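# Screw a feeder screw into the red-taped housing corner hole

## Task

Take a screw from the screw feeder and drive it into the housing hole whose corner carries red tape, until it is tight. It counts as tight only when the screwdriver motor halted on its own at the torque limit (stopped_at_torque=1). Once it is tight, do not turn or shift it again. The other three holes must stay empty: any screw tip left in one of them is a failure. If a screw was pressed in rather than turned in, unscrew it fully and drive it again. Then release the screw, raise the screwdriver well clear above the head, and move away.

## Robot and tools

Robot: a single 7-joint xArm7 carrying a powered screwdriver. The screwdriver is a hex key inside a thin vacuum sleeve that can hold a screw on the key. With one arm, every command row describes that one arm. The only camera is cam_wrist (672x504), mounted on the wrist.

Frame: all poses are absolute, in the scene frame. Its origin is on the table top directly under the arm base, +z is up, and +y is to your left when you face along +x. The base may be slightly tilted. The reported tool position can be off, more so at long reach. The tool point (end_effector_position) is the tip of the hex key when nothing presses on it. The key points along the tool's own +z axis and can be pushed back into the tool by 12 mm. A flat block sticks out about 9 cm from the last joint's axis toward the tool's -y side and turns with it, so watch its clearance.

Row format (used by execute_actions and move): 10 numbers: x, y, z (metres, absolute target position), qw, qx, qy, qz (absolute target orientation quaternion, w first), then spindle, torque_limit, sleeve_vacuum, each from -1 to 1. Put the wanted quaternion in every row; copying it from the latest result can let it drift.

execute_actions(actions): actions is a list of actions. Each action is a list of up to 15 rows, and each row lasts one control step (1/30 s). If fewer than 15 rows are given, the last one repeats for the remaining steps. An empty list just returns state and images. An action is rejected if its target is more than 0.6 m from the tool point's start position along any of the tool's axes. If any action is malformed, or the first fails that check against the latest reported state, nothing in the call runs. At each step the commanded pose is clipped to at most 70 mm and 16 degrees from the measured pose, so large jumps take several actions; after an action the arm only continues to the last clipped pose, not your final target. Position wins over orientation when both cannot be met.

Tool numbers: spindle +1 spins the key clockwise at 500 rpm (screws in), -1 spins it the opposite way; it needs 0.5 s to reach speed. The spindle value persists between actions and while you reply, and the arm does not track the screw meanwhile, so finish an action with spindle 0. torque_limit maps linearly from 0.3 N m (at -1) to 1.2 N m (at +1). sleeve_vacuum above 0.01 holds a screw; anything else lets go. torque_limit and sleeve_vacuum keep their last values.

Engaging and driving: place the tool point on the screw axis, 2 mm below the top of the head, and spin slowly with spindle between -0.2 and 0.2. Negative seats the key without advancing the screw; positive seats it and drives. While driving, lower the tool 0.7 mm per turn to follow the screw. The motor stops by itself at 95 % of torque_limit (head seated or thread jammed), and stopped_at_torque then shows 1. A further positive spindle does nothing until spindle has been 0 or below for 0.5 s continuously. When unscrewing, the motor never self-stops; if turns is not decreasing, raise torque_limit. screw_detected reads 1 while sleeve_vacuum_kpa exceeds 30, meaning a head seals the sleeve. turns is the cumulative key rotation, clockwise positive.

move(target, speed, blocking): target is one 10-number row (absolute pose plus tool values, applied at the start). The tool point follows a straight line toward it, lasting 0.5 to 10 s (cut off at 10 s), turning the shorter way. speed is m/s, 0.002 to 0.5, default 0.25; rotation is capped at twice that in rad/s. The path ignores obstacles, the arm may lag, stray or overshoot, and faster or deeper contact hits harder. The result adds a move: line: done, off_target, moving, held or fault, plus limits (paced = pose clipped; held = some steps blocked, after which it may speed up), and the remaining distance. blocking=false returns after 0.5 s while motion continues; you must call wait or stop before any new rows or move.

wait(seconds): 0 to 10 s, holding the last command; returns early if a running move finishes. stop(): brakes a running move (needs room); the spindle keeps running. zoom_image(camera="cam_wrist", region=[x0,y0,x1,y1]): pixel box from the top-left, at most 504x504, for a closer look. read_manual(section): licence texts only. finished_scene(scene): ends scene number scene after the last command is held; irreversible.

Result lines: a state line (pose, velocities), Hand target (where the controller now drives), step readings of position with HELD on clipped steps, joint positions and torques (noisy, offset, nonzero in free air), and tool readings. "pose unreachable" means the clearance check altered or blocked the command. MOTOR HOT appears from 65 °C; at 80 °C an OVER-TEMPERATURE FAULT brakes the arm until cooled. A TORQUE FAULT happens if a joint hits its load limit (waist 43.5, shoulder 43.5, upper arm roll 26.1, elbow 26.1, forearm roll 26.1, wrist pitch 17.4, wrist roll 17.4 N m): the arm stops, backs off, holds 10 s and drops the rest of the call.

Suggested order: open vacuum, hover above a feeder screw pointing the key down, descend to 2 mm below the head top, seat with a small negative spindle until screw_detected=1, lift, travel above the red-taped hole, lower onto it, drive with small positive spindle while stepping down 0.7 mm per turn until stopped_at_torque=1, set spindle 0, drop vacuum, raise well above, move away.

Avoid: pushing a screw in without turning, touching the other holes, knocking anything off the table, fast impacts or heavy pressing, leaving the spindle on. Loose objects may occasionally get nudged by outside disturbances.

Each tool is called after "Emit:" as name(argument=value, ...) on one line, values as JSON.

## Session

Emit:
execute_actions(actions=[])

Scene clock: 0.00 s.
end_effector_position=(+0.4527, +0.0103, +0.3713) sleeve_vacuum_kpa=0 screw_detected=0 stopped_at_torque=0 turns=0.00 end_effector_quat_wxyz=(-0.248, +0.622, +0.743, -0.021) end_effector_velocity=(+0.000, -0.000, -0.000) end_effector_angular_velocity=(-0.000, -0.000, -0.001)
Joint positions: [-0.017 -0.166 -0.     2.035  0.001  2.202  0.766]
Joint velocities: [-0.     0.    -0.001  0.    -0.    -0.    -0.   ]
Joint torques (N m, as the arm reports them, + toward a larger angle): no reading
Hand target: +0.453, +0.010, +0.371; -0.248, +0.622, +0.743, -0.021

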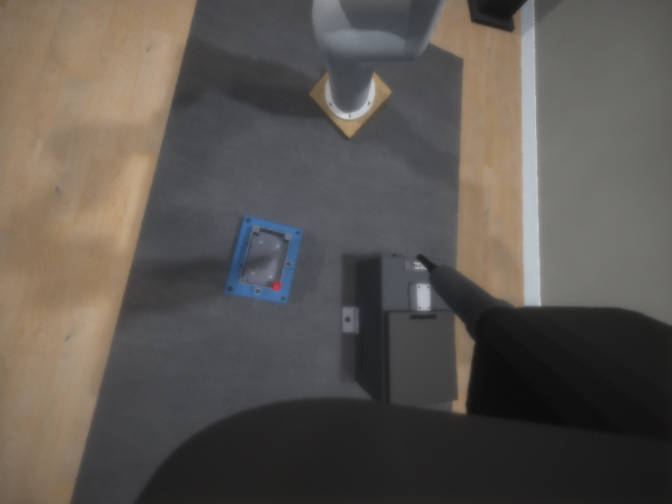

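Emit:
zoom_image(camera="cam_wrist", region=[390, 240, 460, 320])

Emit:
zoom_image(camera="cam_wrist", region=[215, 205, 315, 310])

Emit:
zoom_image(camera="cam_wrist", region=[400, 235, 480, 315])

Region (390, 240, 460, 320) of cam_wrist's 672x504 image, scaled by 6.300, with more detail than that image has; it fills the left 441 columns of this view, and the rest is white.

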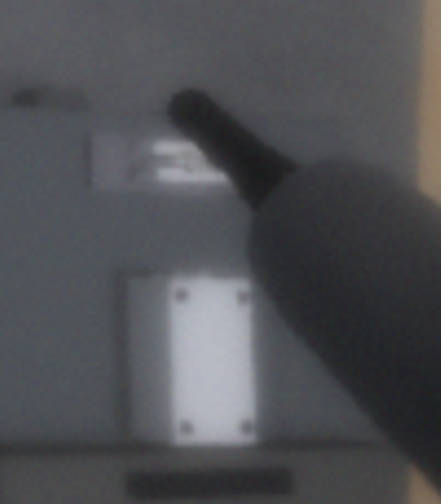

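Region (215, 205, 315, 310) of cam_wrist's 672x504 image, scaled by 4.800, with more detail than that image has; it fills the left 480 columns of this view, and the rest is white.

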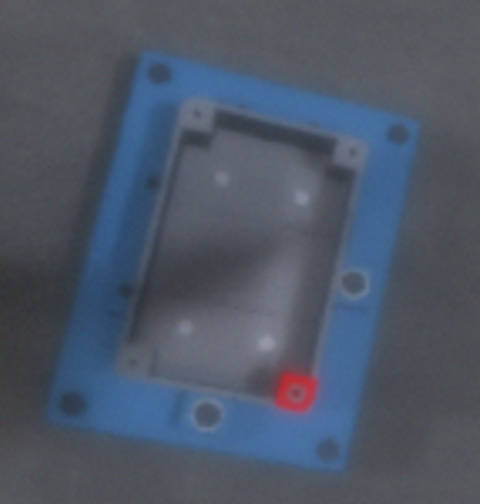

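Region (400, 235, 480, 315) of cam_wrist's 672x504 image, scaled by 6.300, with more detail than that image has.

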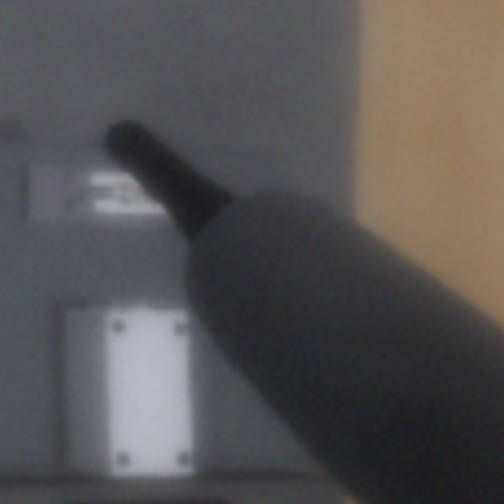

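Emit:
move(target=[0.4245, 0.179, 0.192, 0, 0.7071, 0.7071, 0, 0, 0, -1], speed=0.35)

Emit:
wait(seconds=0.3)

Emit:
zoom_image(camera="cam_wrist", region=[384, 228, 434, 270])

Scene clock: 6.57 s.
end_effector_position=(+0.4249, +0.1787, +0.1925) sleeve_vacuum_kpa=0 screw_detected=0 stopped_at_torque=0 turns=0.00 end_effector_quat_wxyz=(-0.000, +0.708, +0.706, -0.000) end_effector_velocity=(-0.004, +0.002, -0.004) end_effector_angular_velocity=(-0.005, +0.002, +0.006)
Joint positions: [ 0.095 -0.596  0.471  0.936 -0.231  1.345  1.51 ]
Joint velocities: [ 0.003  0.001  0.006 -0.01  -0.001 -0.004  0.006]
Joint torques (N m, as the arm reports them, + toward a larger angle): [  5.65 -20.61   4.31  25.38   0.71  -2.36   0.66]
Hand target: +0.424, +0.179, +0.192; +0.000, +0.707, +0.707, -0.000
Off the commanded pose: 0.001 m, 0 deg.
move: done

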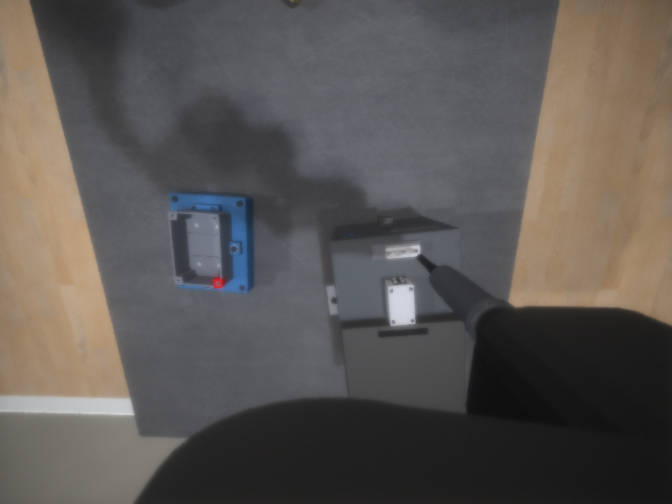

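Scene clock: 6.87 s.
end_effector_position=(+0.4242, +0.1790, +0.1921) sleeve_vacuum_kpa=0 screw_detected=0 stopped_at_torque=0 turns=0.00 end_effector_quat_wxyz=(+0.000, +0.707, +0.707, -0.000) end_effector_velocity=(-0.001, +0.000, -0.001) end_effector_angular_velocity=(-0.002, +0.001, +0.002)
Joint positions: [ 0.096 -0.596  0.472  0.935 -0.231  1.345  1.51 ]
Joint velocities: [ 0.     0.001  0.002 -0.001 -0.     0.001  0.001]
Joint torques (N m, as the arm reports them, + toward a larger angle): [  5.41 -20.8    4.29  25.18   0.66  -2.36   0.75]
Hand target: +0.424, +0.179, +0.192; +0.000, +0.707, +0.707, -0.000
Off the commanded pose: 0.000 m, 0 deg.
wait: 0.30 s; at rest by 0.17 s

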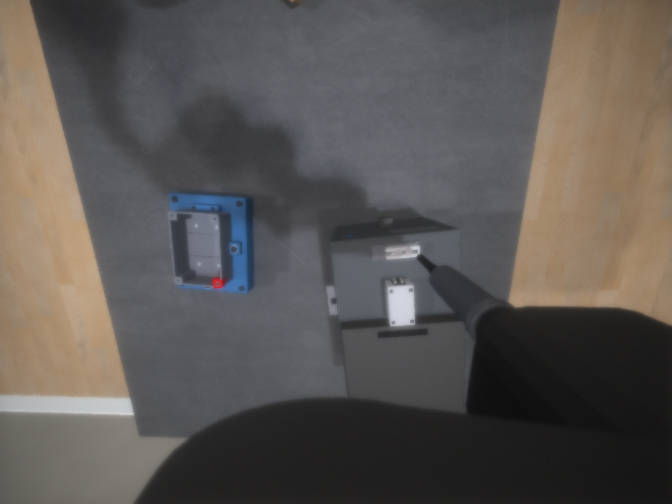

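Region (384, 228, 434, 270) of cam_wrist's 672x504 image, scaled by 10.080, with more detail than that image has; it fills the top 423 rows of this view, and the rest is white.

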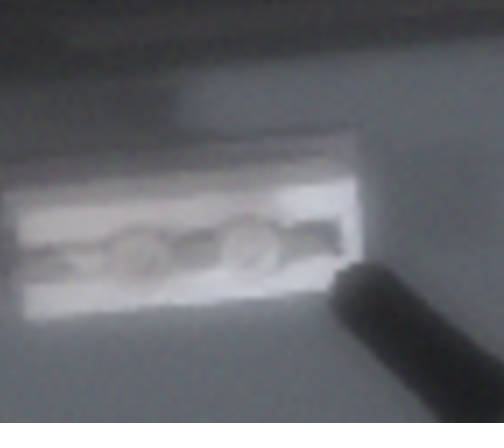

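Emit:
execute_actions(actions=[])

Scene clock: 8.80 s.
end_effector_position=(+0.4241, +0.1790, +0.1921) sleeve_vacuum_kpa=0 screw_detected=0 stopped_at_torque=0 turns=0.00 end_effector_quat_wxyz=(+0.000, +0.707, +0.707, -0.000) end_effector_velocity=(-0.000, -0.000, +0.000) end_effector_angular_velocity=(-0.001, -0.000, +0.001)
Joint positions: [ 0.096 -0.596  0.473  0.935 -0.231  1.345  1.51 ]
Joint velocities: [ 0.    -0.    -0.     0.    -0.001  0.001 -0.001]
Joint torques (N m, as the arm reports them, + toward a larger angle): [  5.54 -20.56   4.31  25.29   0.68  -2.39   0.76]
Hand target: +0.424, +0.179, +0.192; +0.000, +0.707, +0.707, -0.000
Off the commanded pose: 0.000 m, 0 deg.

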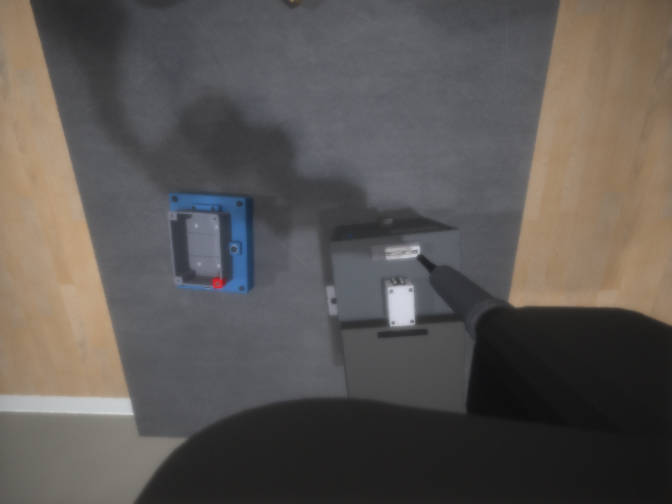

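Emit:
zoom_image(camera="cam_wrist", region=[388, 234, 428, 268])

Region (388, 234, 428, 268) of cam_wrist's 672x504 image, scaled by 12.600, with more detail than that image has; it fills the top 428 rows of this view, and the rest is white.

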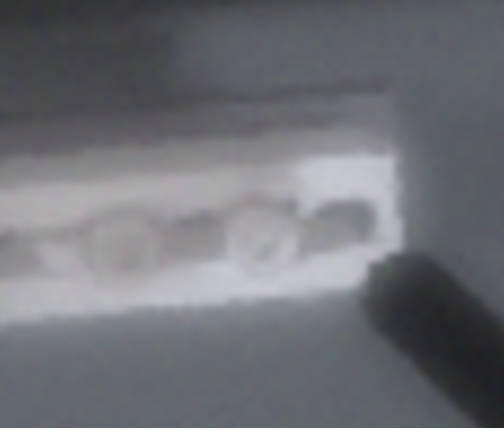

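Emit:
execute_actions(actions=[[[0.4242,0.1786,0.1917,0,0.7071,0.7071,0,0,0,-1],[0.4243,0.1780,0.1911,0,0.7071,0.7071,0,0,0,-1],[0.4244,0.1772,0.1902,0,0.7071,0.7071,0,0,0,-1],[0.4246,0.1763,0.1892,0,0.7071,0.7071,0,0,0,-1],[0.4248,0.1754,0.1882,0,0.7071,0.7071,0,0,0,-1],[0.4250,0.1746,0.1873,0,0.7071,0.7071,0,0,0,-1],[0.4251,0.1740,0.1866,0,0.7071,0.7071,0,0,0,-1],[0.4252,0.1736,0.1862,0,0.7071,0.7071,0,0,0,-1],[0.4253,0.1734,0.1860,0,0.7071,0.7071,0,0,0,-1]]])

Emit:
zoom_image(camera="cam_wrist", region=[394, 234, 434, 268])

Scene clock: 11.17 s.
end_effector_position=(+0.4253, +0.1734, +0.1860) sleeve_vacuum_kpa=0 screw_detected=0 stopped_at_torque=0 turns=0.00 end_effector_quat_wxyz=(-0.000, +0.707, +0.707, -0.000) end_effector_velocity=(+0.001, +0.002, +0.002) end_effector_angular_velocity=(+0.005, -0.006, +0.004)
Joint positions: [ 0.096 -0.606  0.456  0.913 -0.234  1.328  1.497]
Joint velocities: [ 0.002 -0.002  0.    -0.     0.    -0.005 -0.003]
Joint torques (N m, as the arm reports them, + toward a larger angle): [  5.25 -20.35   4.32  25.27   0.74  -2.36   0.76]
Hand target: +0.425, +0.173, +0.186; +0.000, +0.707, +0.707, +0.000
Off the commanded pose: 0.000 m, 0 deg.
Step readings (end_effector_position):
0: (+0.4241, +0.1790, +0.1921)
1: (+0.4241, +0.1790, +0.1921)
2: (+0.4241, +0.1790, +0.1920)
4: (+0.4243, +0.1785, +0.1915)
8: (+0.4248, +0.1755, +0.1883)
15: end_effector_position above

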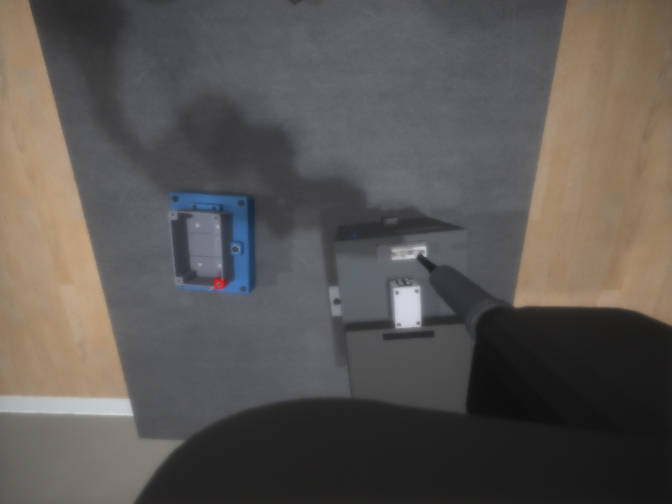

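Region (394, 234, 434, 268) of cam_wrist's 672x504 image, scaled by 12.600, with more detail than that image has; it fills the top 428 rows of this view, and the rest is white.

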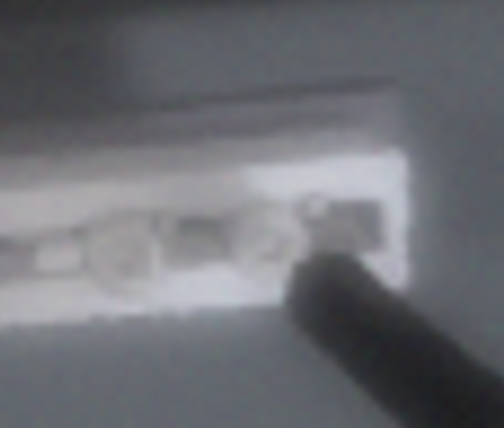

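Emit:
zoom_image(camera="cam_wrist", region=[398, 242, 430, 270])

Region (398, 242, 430, 270) of cam_wrist's 672x504 image, scaled by 15.750, with more detail than that image has; it fills the top 441 rows of this view, and the rest is white.

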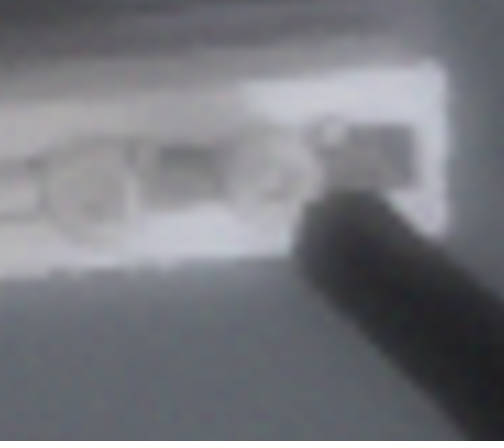

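Emit:
execute_actions(actions=[[[0.4253,0.1733,0.1856,0,0.7071,0.7071,0,0,0,-1],[0.4254,0.1733,0.1849,0,0.7071,0.7071,0,0,0,-1],[0.4254,0.1732,0.1840,0,0.7071,0.7071,0,0,0,-1],[0.4255,0.1731,0.1829,0,0.7071,0.7071,0,0,0,-1],[0.4255,0.1731,0.1817,0,0.7071,0.7071,0,0,0,-1],[0.4255,0.1731,0.1805,0,0.7071,0.7071,0,0,0,-1],[0.4255,0.1731,0.1793,0,0.7071,0.7071,0,0,0,-1],[0.4255,0.1731,0.1781,0,0.7071,0.7071,0,0,0,-1],[0.4255,0.1731,0.1770,0,0.7071,0.7071,0,0,0,-1],[0.4255,0.1731,0.1760,0,0.7071,0.7071,0,0,0,-1],[0.4255,0.1731,0.1751,0,0.7071,0.7071,0,0,0,-1],[0.4255,0.1731,0.1743,0,0.7071,0.7071,0,0,0,-1],[0.4255,0.1731,0.1736,0,0.7071,0.7071,0,0,0,-1],[0.4255,0.1731,0.1730,0,0.7071,0.7071,0,-0.1,0,-1],[0.4255,0.1731,0.1725,0,0.7071,0.7071,0,-0.1,0,-1]],[[0.4255,0.1731,0.1721,0,0.7071,0.7071,0,-0.1,0,1],[0.4255,0.1731,0.1717,0,0.7071,0.7071,0,-0.1,0,1],[0.4255,0.1731,0.1713,0,0.7071,0.7071,0,-0.1,0,1],[0.4255,0.1731,0.1710,0,0.7071,0.7071,0,-0.1,0,1],[0.4255,0.1731,0.1707,0,0.7071,0.7071,0,-0.1,0,1],[0.4255,0.1731,0.1704,0,0.7071,0.7071,0,-0.1,0,1],[0.4255,0.1731,0.1701,0,0.7071,0.7071,0,-0.1,0,1],[0.4255,0.1731,0.1698,0,0.7071,0.7071,0,-0.1,0,1],[0.4255,0.1731,0.1695,0,0.7071,0.7071,0,-0.1,0,1],[0.4255,0.1731,0.1692,0,0.7071,0.7071,0,-0.1,0,1],[0.4255,0.1731,0.1689,0,0.7071,0.7071,0,-0.1,0,1],[0.4255,0.1731,0.1686,0,0.7071,0.7071,0,-0.1,0,1],[0.4255,0.1731,0.1683,0,0.7071,0.7071,0,-0.1,0,1],[0.4255,0.1731,0.1680,0,0.7071,0.7071,0,-0.1,0,1],[0.4255,0.1731,0.1677,0,0.7071,0.7071,0,-0.1,0,1]],[[0.4255,0.1731,0.1674,0,0.7071,0.7071,0,-0.1,0,1],[0.4255,0.1731,0.1671,0,0.7071,0.7071,0,-0.1,0,1],[0.4255,0.1731,0.1668,0,0.7071,0.7071,0,-0.1,0,1],[0.4255,0.1731,0.1665,0,0.7071,0.7071,0,-0.1,0,1],[0.4255,0.1731,0.1662,0,0.7071,0.7071,0,-0.1,0,1],[0.4255,0.1731,0.1660,0,0.7071,0.7071,0,-0.1,0,1],[0.4255,0.1731,0.1658,0,0.7071,0.7071,0,-0.1,0,1],[0.4255,0.1731,0.1658,0,0.7071,0.7071,0,-0.1,0,1],[0.4255,0.1731,0.1658,0,0.7071,0.7071,0,-0.1,0,1],[0.4255,0.1731,0.1658,0,0.7071,0.7071,0,-0.1,0,1],[0.4255,0.1731,0.1658,0,0.7071,0.7071,0,-0.1,0,1],[0.4255,0.1731,0.1658,0,0.7071,0.7071,0,-0.1,0,1],[0.4255,0.1731,0.1658,0,0.7071,0.7071,0,-0.1,0,1],[0.4255,0.1731,0.1658,0,0.7071,0.7071,0,-0.1,0,1],[0.4255,0.1731,0.1658,0,0.7071,0.7071,0,0,0,1]]])

Emit:
zoom_image(camera="cam_wrist", region=[394, 234, 434, 270])

Scene clock: 15.67 s.
end_effector_position=(+0.4259, +0.1733, +0.1663) sleeve_vacuum_kpa=40 screw_detected=1 stopped_at_torque=0 turns=-0.85 end_effector_quat_wxyz=(+0.000, +0.707, +0.707, +0.001) end_effector_velocity=(-0.000, +0.000, -0.001) end_effector_angular_velocity=(+0.000, +0.002, +0.000)
Joint positions: [ 0.091 -0.604  0.445  0.861 -0.243  1.27   1.499]
Joint velocities: [-0.     0.001 -0.    -0.002  0.001 -0.002 -0.   ]
Joint torques (N m, as the arm reports them, + toward a larger angle): [  4.6  -18.24   3.98  22.55   0.45  -1.82   0.69]
Hand target: +0.426, +0.173, +0.166; +0.000, +0.707, +0.707, -0.000
Off the commanded pose: 0.001 m, 0 deg.
Step readings (end_effector_position; steps 1 to 15: 1st action; 16 to 30: 2nd action; 31 to 45: 3rd action):
0: (+0.4253, +0.1734, +0.1860)
1: (+0.4253, +0.1734, +0.1860)
2: (+0.4253, +0.1734, +0.1859)
4: (+0.4255, +0.1734, +0.1854)
8: (+0.4255, +0.1731, +0.1818)
15: (+0.4253, +0.1730, +0.1743)
16: (+0.4254, +0.1730, +0.1737)
17: (+0.4254, +0.1730, +0.1731)
19: (+0.4254, +0.1731, +0.1722)
23: (+0.4255, +0.1731, +0.1708)
30: (+0.4256, +0.1731, +0.1687)
31: (+0.4256, +0.1731, +0.1684)
32: (+0.4256, +0.1731, +0.1681)
34: (+0.4259, +0.1734, +0.1680)
38: (+0.4260, +0.1735, +0.1672)
45: end_effector_position above

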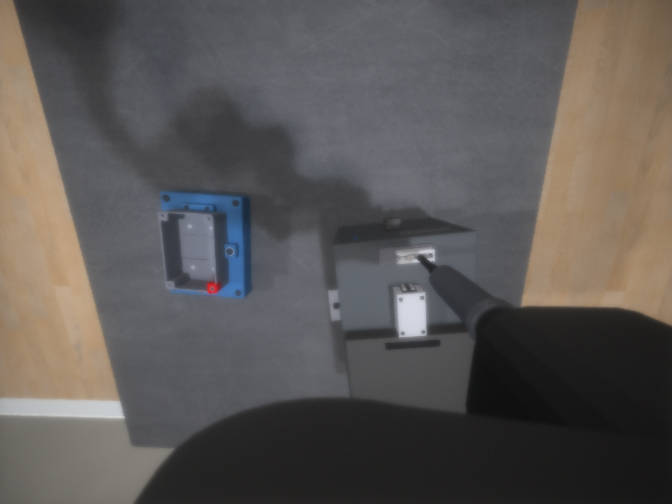

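Region (394, 234, 434, 270) of cam_wrist's 672x504 image, scaled by 12.600, with more detail than that image has; it fills the top 454 rows of this view, and the rest is white.

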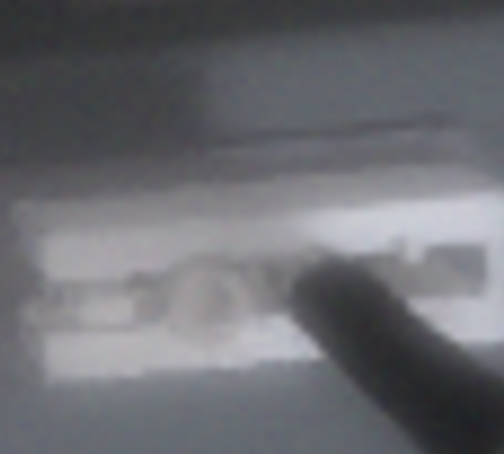

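Emit:
execute_actions(actions=[[[0.4257,0.1732,0.1665,0,0.7071,0.7071,0,0,0,1],[0.4257,0.1732,0.1670,0,0.7071,0.7071,0,0,0,1],[0.4257,0.1732,0.1678,0,0.7071,0.7071,0,0,0,1],[0.4257,0.1732,0.1690,0,0.7071,0.7071,0,0,0,1],[0.4257,0.1732,0.1706,0,0.7071,0.7071,0,0,0,1],[0.4257,0.1732,0.1726,0,0.7071,0.7071,0,0,0,1],[0.4257,0.1732,0.1750,0,0.7071,0.7071,0,0,0,1],[0.4257,0.1732,0.1776,0,0.7071,0.7071,0,0,0,1],[0.4257,0.1732,0.1803,0,0.7071,0.7071,0,0,0,1],[0.4257,0.1732,0.1829,0,0.7071,0.7071,0,0,0,1],[0.4257,0.1732,0.1853,0,0.7071,0.7071,0,0,0,1],[0.4257,0.1732,0.1874,0,0.7071,0.7071,0,0,0,1],[0.4257,0.1732,0.1891,0,0.7071,0.7071,0,0,0,1],[0.4257,0.1732,0.1903,0,0.7071,0.7071,0,0,0,1],[0.4257,0.1732,0.1910,0,0.7071,0.7071,0,0,0,1]]])

Emit:
wait(seconds=0)

Emit:
zoom_image(camera="cam_wrist", region=[160, 185, 270, 300])

Emit:
zoom_image(camera="cam_wrist", region=[394, 230, 434, 270])

Scene clock: 19.00 s.
end_effector_position=(+0.4253, +0.1732, +0.1862) sleeve_vacuum_kpa=40 screw_detected=1 stopped_at_torque=0 turns=-0.85 end_effector_quat_wxyz=(-0.000, +0.707, +0.707, -0.000) end_effector_velocity=(+0.006, +0.004, +0.063) end_effector_angular_velocity=(+0.011, -0.018, +0.001)
Joint positions: [ 0.096 -0.606  0.455  0.914 -0.234  1.329  1.496]
Joint velocities: [ 0.01  -0.007  0.032  0.162  0.021  0.153 -0.007]
Joint torques (N m, as the arm reports them, + toward a larger angle): [  4.85 -19.55   4.04  24.19   0.41  -2.37   0.72]
Hand target: +0.426, +0.173, +0.191; -0.000, +0.707, +0.707, +0.000
Off the commanded pose: 0.005 m, 0 deg.
Step readings (end_effector_position):
0: (+0.4255, +0.1731, +0.1658)
1: (+0.4255, +0.1731, +0.1658)
2: (+0.4255, +0.1731, +0.1659)
4: (+0.4255, +0.1731, +0.1664)
8: (+0.4250, +0.1726, +0.1698)
15: end_effector_position above

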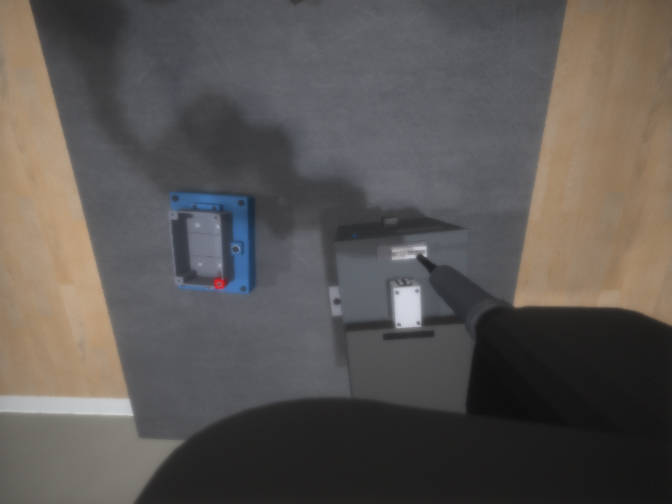

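Scene clock: 19.00 s.
end_effector_position=(+0.4253, +0.1732, +0.1862) sleeve_vacuum_kpa=40 screw_detected=1 stopped_at_torque=0 turns=-0.85 end_effector_quat_wxyz=(-0.000, +0.707, +0.707, -0.000) end_effector_velocity=(+0.006, +0.004, +0.063) end_effector_angular_velocity=(+0.011, -0.018, +0.001)
Joint positions: [ 0.096 -0.606  0.455  0.914 -0.234  1.329  1.496]
Joint velocities: [ 0.01  -0.007  0.032  0.162  0.021  0.153 -0.007]
Joint torques (N m, as the arm reports them, + toward a larger angle): [  4.85 -19.55   4.04  24.19   0.41  -2.37   0.72]
Hand target: +0.426, +0.173, +0.191; -0.000, +0.707, +0.707, +0.000
Off the commanded pose: 0.005 m, 0 deg.

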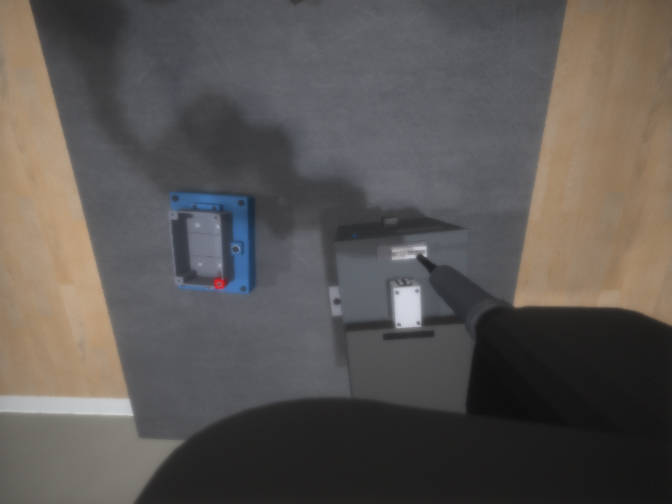

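Region (160, 185, 270, 300) of cam_wrist's 672x504 image, scaled by 4.383, with more detail than that image has; it fills the left 482 columns of this view, and the rest is white.

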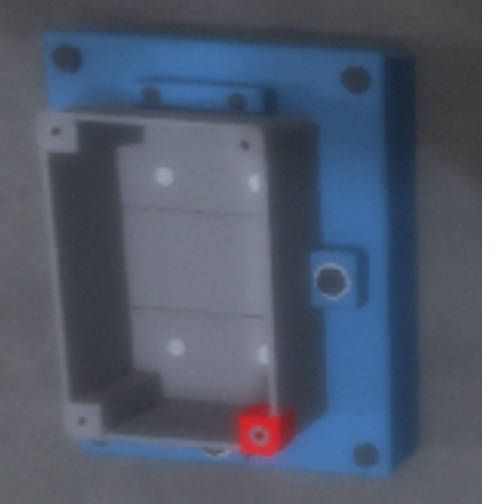

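Region (394, 230, 434, 270) of cam_wrist's 672x504 image, scaled by 12.600, with more detail than that image has.

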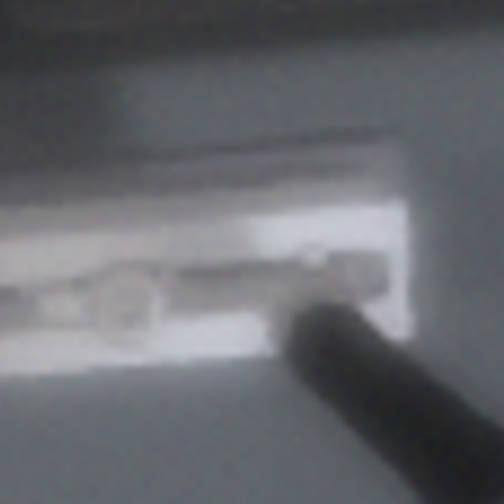

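Emit:
execute_actions(actions=[[[0.4258,0.1729,0.1910,0,0.7071,0.7071,0,0,0,1],[0.4261,0.1718,0.1910,0,0.7071,0.7071,0,0,0,1],[0.4266,0.1701,0.1910,0,0.7071,0.7071,0,0,0,1],[0.4273,0.1678,0.1910,0,0.7071,0.7071,0,0,0,1],[0.4282,0.1648,0.1910,0,0.7071,0.7071,0,0,0,1],[0.4293,0.1611,0.1910,0,0.7071,0.7071,0,0,0,1],[0.4306,0.1569,0.1910,0,0.7071,0.7071,0,0,0,1],[0.4320,0.1520,0.1910,0,0.7071,0.7071,0,0,0,1],[0.4337,0.1465,0.1910,0,0.7071,0.7071,0,0,0,1],[0.4354,0.1405,0.1910,0,0.7071,0.7071,0,0,0,1],[0.4374,0.1340,0.1910,0,0.7071,0.7071,0,0,0,1],[0.4395,0.1270,0.1910,0,0.7071,0.7071,0,0,0,1],[0.4417,0.1195,0.1910,0,0.7071,0.7071,0,0,0,1],[0.4441,0.1117,0.1910,0,0.7071,0.7071,0,0,0,1],[0.4465,0.1034,0.1910,0,0.7071,0.7071,0,0,0,1]],[[0.4491,0.0948,0.1910,0,0.7071,0.7071,0,0,0,1],[0.4517,0.0859,0.1907,0,0.7071,0.7071,0,0,0,1],[0.4545,0.0767,0.1899,0,0.7071,0.7071,0,0,0,1],[0.4573,0.0674,0.1885,0,0.7071,0.7071,0,0,0,1],[0.4601,0.0578,0.1867,0,0.7071,0.7071,0,0,0,1],[0.4630,0.0482,0.1843,0,0.7071,0.7071,0,0,0,1],[0.4659,0.0385,0.1814,0,0.7071,0.7071,0,0,0,1],[0.4688,0.0287,0.1781,0,0.7071,0.7071,0,0,0,1],[0.4717,0.0190,0.1744,0,0.7071,0.7071,0,0,0,1],[0.4746,0.0094,0.1704,0,0.7071,0.7071,0,0,0,1],[0.4774,-0.0002,0.1660,0,0.7071,0.7071,0,0,0,1],[0.4802,-0.0095,0.1614,0,0.7071,0.7071,0,0,0,1],[0.4830,-0.0187,0.1566,0,0.7071,0.7071,0,0,0,1],[0.4856,-0.0276,0.1516,0,0.7071,0.7071,0,0,0,1],[0.4882,-0.0362,0.1465,0,0.7071,0.7071,0,0,0,1]],[[0.4906,-0.0445,0.1415,0,0.7071,0.7071,0,0,0,1],[0.4930,-0.0523,0.1364,0,0.7071,0.7071,0,0,0,1],[0.4952,-0.0598,0.1314,0,0.7071,0.7071,0,0,0,1],[0.4973,-0.0668,0.1266,0,0.7071,0.7071,0,0,0,1],[0.4993,-0.0733,0.1220,0,0.7071,0.7071,0,0,0,1],[0.5010,-0.0793,0.1176,0,0.7071,0.7071,0,0,0,1],[0.5027,-0.0848,0.1136,0,0.7071,0.7071,0,0,0,1],[0.5041,-0.0897,0.1099,0,0.7071,0.7071,0,0,0,1],[0.5054,-0.0939,0.1066,0,0.7071,0.7071,0,0,0,1],[0.5065,-0.0976,0.1037,0,0.7071,0.7071,0,0,0,1],[0.5074,-0.1006,0.1013,0,0.7071,0.7071,0,0,0,1],[0.5081,-0.1029,0.0995,0,0.7071,0.7071,0,0,0,1],[0.5086,-0.1046,0.0981,0,0.7071,0.7071,0,0,0,1],[0.5089,-0.1057,0.0973,0,0.7071,0.7071,0,0,0,1],[0.5090,-0.1060,0.0970,0,0.7071,0.7071,0,0,0,1]]])

Scene clock: 24.27 s.
end_effector_position=(+0.5061, -0.1017, +0.1008) sleeve_vacuum_kpa=40 screw_detected=1 stopped_at_torque=0 turns=-0.85 end_effector_quat_wxyz=(+0.001, +0.708, +0.706, -0.001) end_effector_velocity=(+0.031, -0.063, -0.058) end_effector_angular_velocity=(+0.022, -0.002, +0.011)
Joint positions: [-0.036 -0.629 -0.173  0.888 -0.422  1.111  0.876]
Joint velocities: [-0.02   0.162 -0.2    0.051 -0.016 -0.18  -0.169]
Joint torques (N m, as the arm reports them, + toward a larger angle): [  1.63 -26.13   8.01  23.03   1.26  -1.87   0.77]
Hand target: +0.509, -0.106, +0.097; +0.000, +0.707, +0.707, -0.000
Off the commanded pose: 0.006 m, 0 deg.
Step readings (end_effector_position; steps 1 to 15: 1st action; 16 to 30: 2nd action; 31 to 45: 3rd action):
0: (+0.4257, +0.1732, +0.1909)
1: (+0.4257, +0.1732, +0.1909)
2: (+0.4257, +0.1732, +0.1909)
4: (+0.4258, +0.1723, +0.1909)
8: (+0.4281, +0.1647, +0.1909)
15: (+0.4385, +0.1294, +0.1906)
16: (+0.4406, +0.1224, +0.1906)
17: (+0.4427, +0.1150, +0.1905)
19: (+0.4473, +0.0990, +0.1903)
23: (+0.4577, +0.0632, +0.1867)
30: (+0.4756, -0.0042, +0.1640)
31: (+0.4781, -0.0135, +0.1594)
32: (+0.4806, -0.0227, +0.1547)
34: (+0.4852, -0.0401, +0.1450)
38: (+0.4943, -0.0704, +0.1255)
45: end_effector_position above

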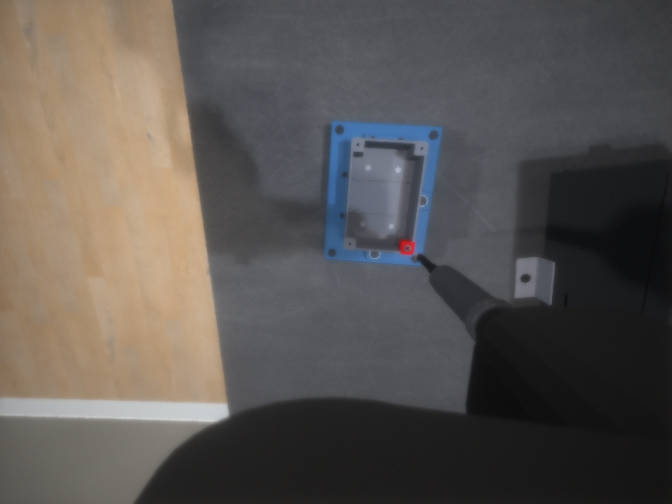

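Emit:
execute_actions(actions=[])

Emit:
zoom_image(camera="cam_wrist", region=[394, 230, 434, 270])

Scene clock: 24.47 s.
end_effector_position=(+0.5091, -0.1054, +0.0974) sleeve_vacuum_kpa=40 screw_detected=1 stopped_at_torque=0 turns=-0.85 end_effector_quat_wxyz=(+0.001, +0.707, +0.707, -0.000) end_effector_velocity=(+0.005, -0.000, +0.002) end_effector_angular_velocity=(+0.001, -0.012, +0.007)
Joint positions: [-0.036 -0.617 -0.185  0.892 -0.422  1.098  0.864]
Joint velocities: [ 0.002  0.002 -0.002  0.005 -0.    -0.009 -0.008]
Joint torques (N m, as the arm reports them, + toward a larger angle): [  0.73 -24.23   6.65  22.57   0.7   -1.85   0.91]
Hand target: +0.509, -0.106, +0.097; +0.000, +0.707, +0.707, -0.000
Off the commanded pose: 0.001 m, 0 deg.

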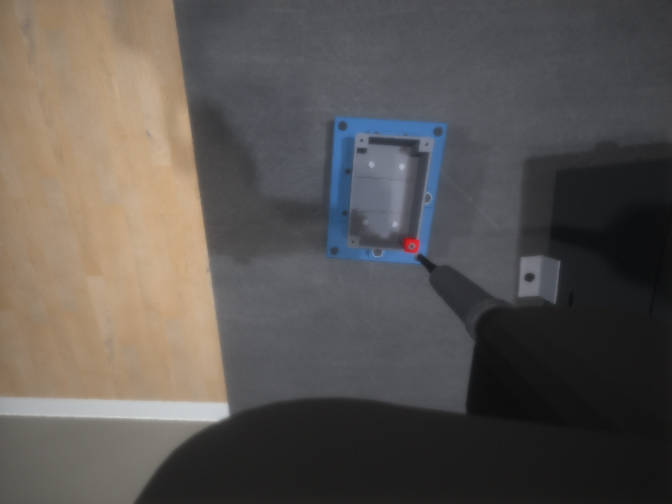

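Region (394, 230, 434, 270) of cam_wrist's 672x504 image, scaled by 12.600, with more detail than that image has.

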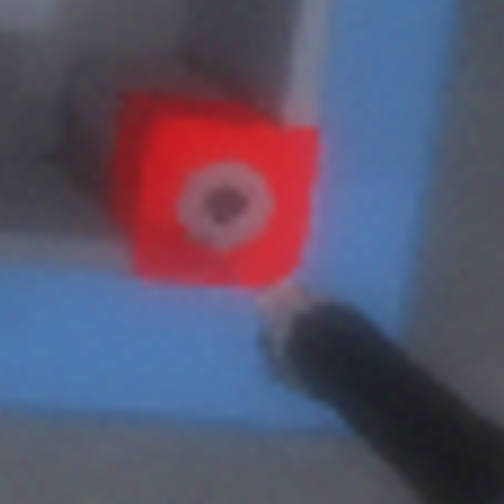

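Emit:
execute_actions(actions=[])

Emit:
zoom_image(camera="cam_wrist", region=[398, 234, 434, 270])

Scene clock: 24.73 s.
end_effector_position=(+0.5091, -0.1059, +0.0972) sleeve_vacuum_kpa=40 screw_detected=1 stopped_at_torque=0 turns=-0.85 end_effector_quat_wxyz=(+0.000, +0.707, +0.707, -0.000) end_effector_velocity=(-0.001, -0.001, -0.001) end_effector_angular_velocity=(+0.000, +0.004, -0.002)
Joint positions: [-0.037 -0.617 -0.186  0.893 -0.422  1.098  0.864]
Joint velocities: [-0.001  0.001 -0.003 -0.001 -0.     0.001  0.   ]
Joint torques (N m, as the arm reports them, + toward a larger angle): [  0.71 -24.07   6.57  22.6    0.79  -1.86   0.69]
Hand target: +0.509, -0.106, +0.097; +0.000, +0.707, +0.707, -0.000
Off the commanded pose: 0.000 m, 0 deg.

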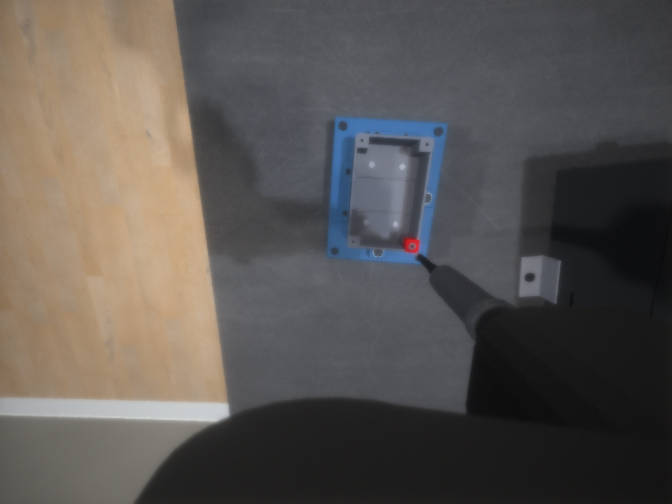

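Region (398, 234, 434, 270) of cam_wrist's 672x504 image, scaled by 14.000, with more detail than that image has.

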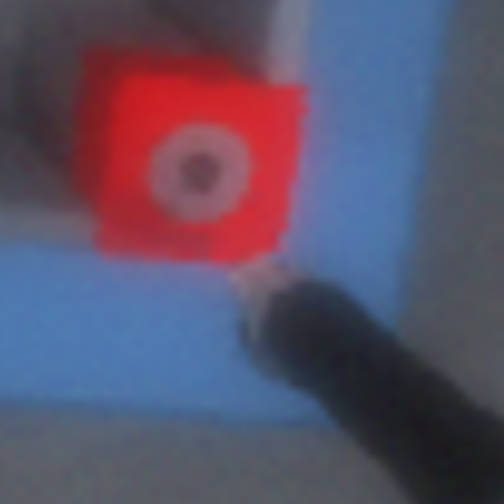

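Emit:
execute_actions(actions=[[[0.5089,-0.1059,0.0968,0,0.7071,0.7071,0,0,0,1],[0.5085,-0.1058,0.0961,0,0.7071,0.7071,0,0,0,1],[0.5080,-0.1056,0.0950,0,0.7071,0.7071,0,0,0,1],[0.5074,-0.1053,0.0936,0,0.7071,0.7071,0,0,0,1],[0.5068,-0.1051,0.0921,0,0.7071,0.7071,0,0,0,1],[0.5063,-0.1049,0.0906,0,0.7071,0.7071,0,0,0,1],[0.5059,-0.1047,0.0892,0,0.7071,0.7071,0,0,0,1],[0.5056,-0.1046,0.0881,0,0.7071,0.7071,0,0,0,1],[0.5054,-0.1045,0.0874,0,0.7071,0.7071,0,0,0,1],[0.5054,-0.1045,0.0870,0,0.7071,0.7071,0,0,0,1]]])

Scene clock: 26.43 s.
end_effector_position=(+0.5057, -0.1045, +0.0874) sleeve_vacuum_kpa=39 screw_detected=1 stopped_at_torque=0 turns=-0.85 end_effector_quat_wxyz=(+0.000, +0.707, +0.707, +0.000) end_effector_velocity=(+0.000, -0.001, -0.003) end_effector_angular_velocity=(-0.000, -0.002, -0.003)
Joint positions: [-0.039 -0.619 -0.194  0.863 -0.429  1.069  0.868]
Joint velocities: [-0.001  0.    -0.005 -0.007 -0.003 -0.01   0.001]
Joint torques (N m, as the arm reports them, + toward a larger angle): [  0.72 -22.95   6.65  21.94   0.64  -1.78   0.71]
Hand target: +0.505, -0.105, +0.087; +0.000, +0.707, +0.707, -0.000
Off the commanded pose: 0.001 m, 0 deg.
Step readings (end_effector_position):
0: (+0.5090, -0.1061, +0.0970)
1: (+0.5090, -0.1061, +0.0970)
2: (+0.5090, -0.1060, +0.0970)
4: (+0.5089, -0.1059, +0.0965)
8: (+0.5070, -0.1051, +0.0922)
15: end_effector_position above

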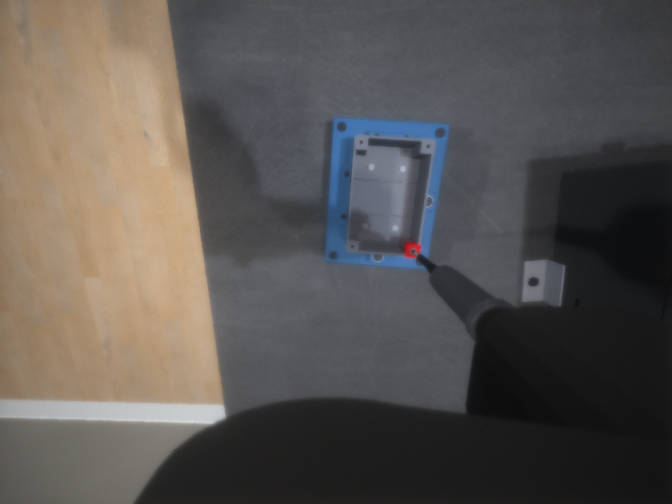

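Emit:
execute_actions(actions=[])

Emit:
zoom_image(camera="cam_wrist", region=[398, 234, 434, 270])

Scene clock: 26.67 s.
end_effector_position=(+0.5058, -0.1045, +0.0874) sleeve_vacuum_kpa=39 screw_detected=1 stopped_at_torque=0 turns=-0.85 end_effector_quat_wxyz=(+0.000, +0.707, +0.707, +0.000) end_effector_velocity=(-0.001, +0.000, -0.000) end_effector_angular_velocity=(+0.000, +0.001, +0.001)
Joint positions: [-0.039 -0.619 -0.194  0.863 -0.429  1.069  0.868]
Joint velocities: [ 0.001 -0.    -0.    -0.001 -0.     0.001 -0.   ]
Joint torques (N m, as the arm reports them, + toward a larger angle): [  0.5  -21.82   6.27  21.24   0.44  -1.63   0.82]
Hand target: +0.505, -0.105, +0.087; +0.000, +0.707, +0.707, -0.000
Off the commanded pose: 0.001 m, 0 deg.

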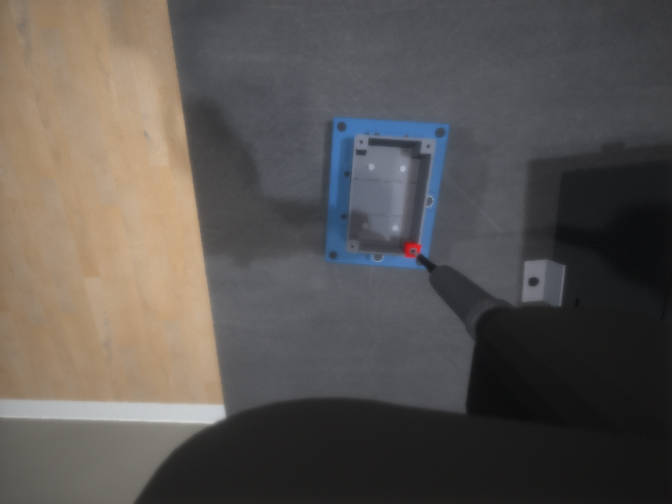

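Region (398, 234, 434, 270) of cam_wrist's 672x504 image, scaled by 14.000, with more detail than that image has.

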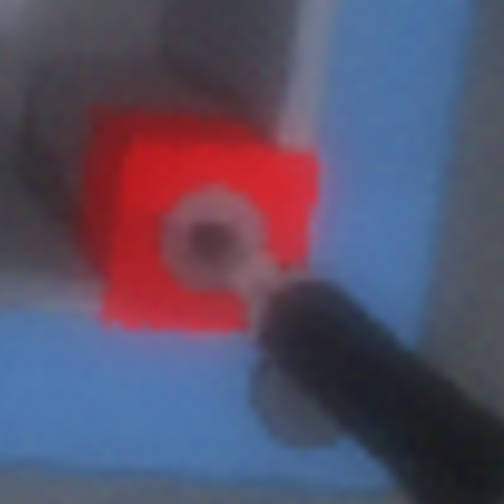

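Emit:
execute_actions(actions=[[[0.5055,-0.1044,0.0866,0,0.7071,0.7071,0,0,0,1],[0.5055,-0.1044,0.0860,0,0.7071,0.7071,0,0,0,1],[0.5055,-0.1044,0.0852,0,0.7071,0.7071,0,0,0,1],[0.5055,-0.1044,0.0842,0,0.7071,0.7071,0,0,0,1],[0.5055,-0.1044,0.0832,0,0.7071,0.7071,0,0,0,1],[0.5055,-0.1044,0.0822,0,0.7071,0.7071,0,0,0,1],[0.5055,-0.1044,0.0812,0,0.7071,0.7071,0,0,0,1],[0.5055,-0.1044,0.0802,0,0.7071,0.7071,0,0,0,1],[0.5055,-0.1044,0.0792,0,0.7071,0.7071,0,0,0,1],[0.5055,-0.1044,0.0783,0,0.7071,0.7071,0,0,0,1],[0.5055,-0.1044,0.0775,0,0.7071,0.7071,0,0,0,1],[0.5055,-0.1044,0.0768,0,0.7071,0.7071,0,0,0,1],[0.5055,-0.1044,0.0762,0,0.7071,0.7071,0,0,0,1],[0.5055,-0.1044,0.0757,0,0.7071,0.7071,0,0,0,1],[0.5055,-0.1044,0.0753,0,0.7071,0.7071,0,0,0,1]],[[0.5055,-0.1044,0.0749,0,0.7071,0.7071,0,0,0,1],[0.5055,-0.1044,0.0745,0,0.7071,0.7071,0,0,0,1],[0.5055,-0.1044,0.0742,0,0.7071,0.7071,0,0,0,1],[0.5055,-0.1044,0.0739,0,0.7071,0.7071,0,0,0,1],[0.5055,-0.1044,0.0736,0,0.7071,0.7071,0,0,0,1],[0.5055,-0.1044,0.0733,0,0.7071,0.7071,0,0,0,1],[0.5055,-0.1044,0.0730,0,0.7071,0.7071,0,0,0,1],[0.5055,-0.1044,0.0727,0,0.7071,0.7071,0,0,0,1],[0.5055,-0.1044,0.0724,0,0.7071,0.7071,0,0,0,1],[0.5055,-0.1044,0.0721,0,0.7071,0.7071,0,0,0,1],[0.5055,-0.1044,0.0718,0,0.7071,0.7071,0,0,0,1],[0.5055,-0.1044,0.0715,0,0.7071,0.7071,0,0,0,1],[0.5055,-0.1044,0.0712,0,0.7071,0.7071,0,0,0,1],[0.5055,-0.1044,0.0709,0,0.7071,0.7071,0,0,0,1],[0.5055,-0.1044,0.0706,0,0.7071,0.7071,0,0,0,1]],[[0.5055,-0.1044,0.0703,0,0.7071,0.7071,0,0,0,1],[0.5055,-0.1044,0.0700,0,0.7071,0.7071,0,0,0,1],[0.5055,-0.1044,0.0697,0,0.7071,0.7071,0,0,0,1],[0.5055,-0.1044,0.0694,0,0.7071,0.7071,0,0,0,1],[0.5055,-0.1044,0.0692,0,0.7071,0.7071,0,0,0,1],[0.5055,-0.1044,0.0690,0,0.7071,0.7071,0,0,0,1]]])

Emit:
zoom_image(camera="cam_wrist", region=[398, 234, 434, 270])

Scene clock: 30.60 s.
end_effector_position=(+0.5100, -0.1052, +0.0731) sleeve_vacuum_kpa=39 screw_detected=1 stopped_at_torque=0 turns=-0.85 end_effector_quat_wxyz=(+0.004, +0.708, +0.707, +0.004) end_effector_velocity=(+0.002, -0.003, -0.000) end_effector_angular_velocity=(-0.002, -0.001, -0.006)
Joint positions: [-0.044 -0.599 -0.209  0.84  -0.437  1.014  0.87 ]
Joint velocities: [-0.003  0.003 -0.003  0.004 -0.001 -0.001  0.001]
Joint torques (N m, as the arm reports them, + toward a larger angle): [-5.03  3.17  0.67  3.36 -4.6  -0.2   1.14]
Hand target: +0.505, -0.104, +0.069; -0.000, +0.707, +0.707, -0.000
Off the commanded pose: 0.006 m, 1 deg.
Step readings (end_effector_position; steps 1 to 15: 1st action; 16 to 30: 2nd action; 31 to 45: 3rd action):
0: (+0.5054, -0.1045, +0.0870)
1: (+0.5054, -0.1045, +0.0870)
2: (+0.5054, -0.1045, +0.0869)
4: (+0.5055, -0.1045, +0.0864)
8: (+0.5055, -0.1045, +0.0834)
15: (+0.5058, -0.1044, +0.0775)
16: (+0.5058, -0.1044, +0.0769)
17: (+0.5059, -0.1044, +0.0764)
19: (+0.5059, -0.1044, +0.0755)
23: (+0.5066, -0.1044, +0.0748)
30: (+0.5081, -0.1044, +0.0742)
31: (+0.5083, -0.1044, +0.0741)
32: (+0.5085, -0.1045, +0.0740)
34: (+0.5088, -0.1045, +0.0737)
38: (+0.5094, -0.1045, +0.0733)
45: end_effector_position above

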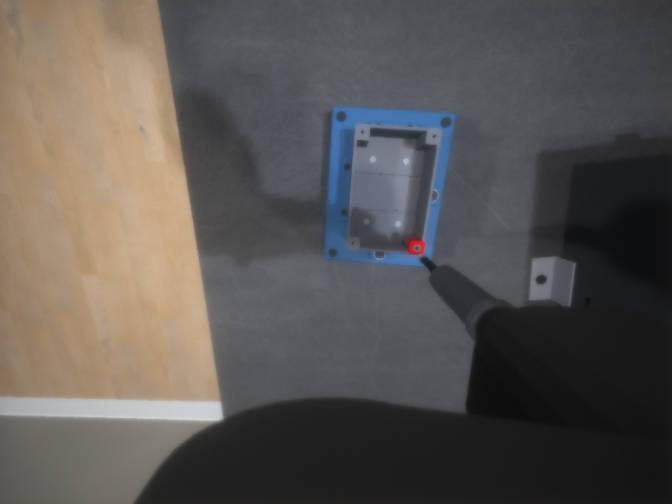

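Region (398, 234, 434, 270) of cam_wrist's 672x504 image, scaled by 14.000, with more detail than that image has.

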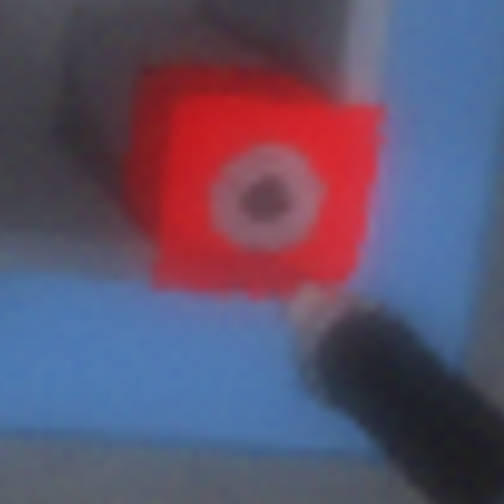

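Emit:
execute_actions(actions=[[[0.5090,-0.1050,0.0735,0,0.7071,0.7071,0,0,0,1],[0.5088,-0.1050,0.0745,0,0.7071,0.7071,0,0,0,1],[0.5085,-0.1049,0.0760,0,0.7071,0.7071,0,0,0,1],[0.5082,-0.1049,0.0778,0,0.7071,0.7071,0,0,0,1],[0.5078,-0.1048,0.0798,0,0.7071,0.7071,0,0,0,1],[0.5074,-0.1047,0.0820,0,0.7071,0.7071,0,0,0,1],[0.5070,-0.1047,0.0842,0,0.7071,0.7071,0,0,0,1],[0.5066,-0.1046,0.0862,0,0.7071,0.7071,0,0,0,1],[0.5062,-0.1045,0.0880,0,0.7071,0.7071,0,0,0,1],[0.5059,-0.1045,0.0895,0,0.7071,0.7071,0,0,0,1],[0.5057,-0.1044,0.0907,0,0.7071,0.7071,0,0,0,1],[0.5056,-0.1044,0.0915,0,0.7071,0.7071,0,0,0,1],[0.5055,-0.1044,0.0920,0,0.7071,0.7071,0,0,0,1]]])

Scene clock: 32.03 s.
end_effector_position=(+0.5017, -0.1052, +0.0870) sleeve_vacuum_kpa=40 screw_detected=1 stopped_at_torque=0 turns=-0.85 end_effector_quat_wxyz=(-0.003, +0.707, +0.707, -0.004) end_effector_velocity=(+0.010, +0.008, +0.033) end_effector_angular_velocity=(+0.007, -0.035, +0.010)
Joint positions: [-0.039 -0.618 -0.194  0.865 -0.428  1.082  0.868]
Joint velocities: [ 0.017 -0.043  0.034  0.038  0.016  0.056 -0.   ]
Joint torques (N m, as the arm reports them, + toward a larger angle): [  0.34 -20.52   6.    20.22   0.52  -1.8    0.76]
Hand target: +0.505, -0.104, +0.092; -0.000, +0.707, +0.707, +0.000
Off the commanded pose: 0.006 m, 1 deg.
Step readings (end_effector_position):
0: (+0.5103, -0.1064, +0.0731)
1: (+0.5103, -0.1064, +0.0731)
2: (+0.5103, -0.1065, +0.0734)
4: (+0.5094, -0.1066, +0.0738)
8: (+0.5036, -0.1071, +0.0752)
15: end_effector_position above

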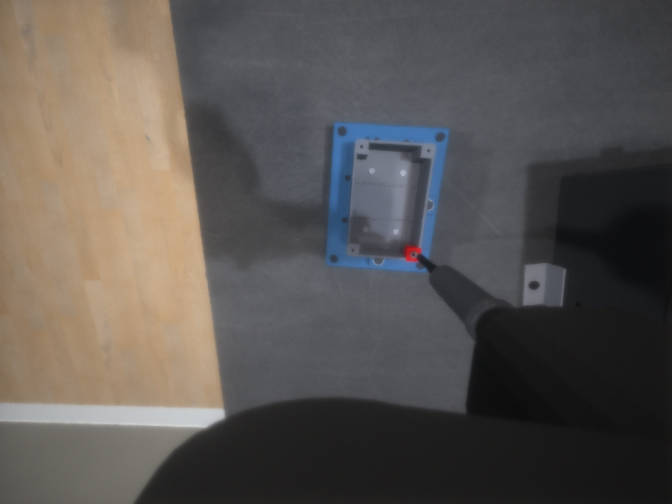

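Emit:
execute_actions(actions=[])

Emit:
zoom_image(camera="cam_wrist", region=[398, 234, 434, 270])

Scene clock: 37.90 s.
end_effector_position=(+0.5055, -0.1044, +0.0920) sleeve_vacuum_kpa=40 screw_detected=1 stopped_at_torque=0 turns=-0.85 end_effector_quat_wxyz=(-0.000, +0.707, +0.707, +0.000) end_effector_velocity=(-0.000, -0.000, -0.000) end_effector_angular_velocity=(-0.001, +0.001, +0.000)
Joint positions: [-0.037 -0.623 -0.19   0.871 -0.427  1.084  0.868]
Joint velocities: [-0.001  0.     0.001 -0.001 -0.001 -0.     0.   ]
Joint torques (N m, as the arm reports them, + toward a larger angle): [  0.72 -23.66   6.62  22.47   0.75  -1.74   0.77]
Hand target: +0.505, -0.104, +0.092; -0.000, +0.707, +0.707, +0.000
Off the commanded pose: 0.000 m, 0 deg.

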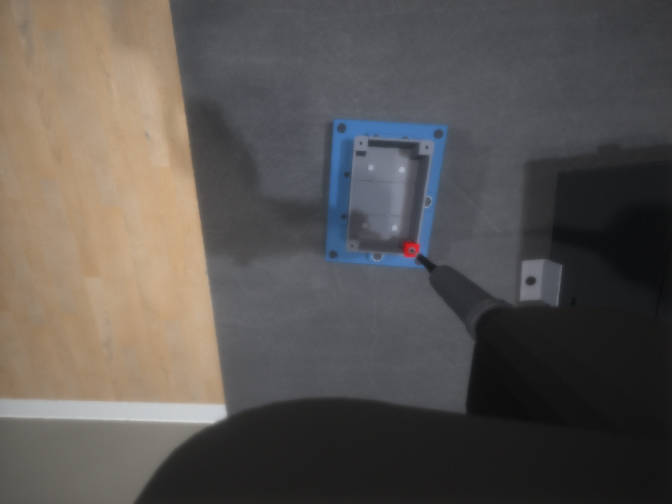

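Region (398, 234, 434, 270) of cam_wrist's 672x504 image, scaled by 14.000, with more detail than that image has.

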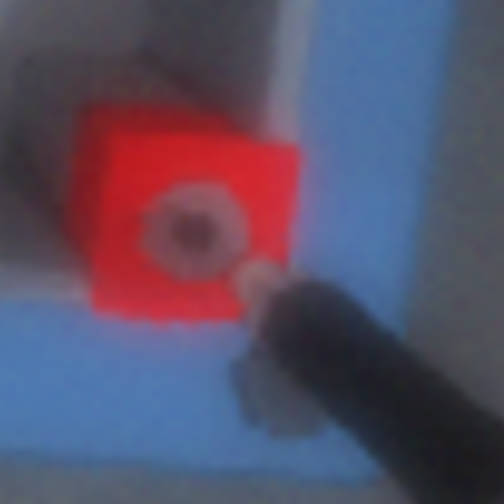

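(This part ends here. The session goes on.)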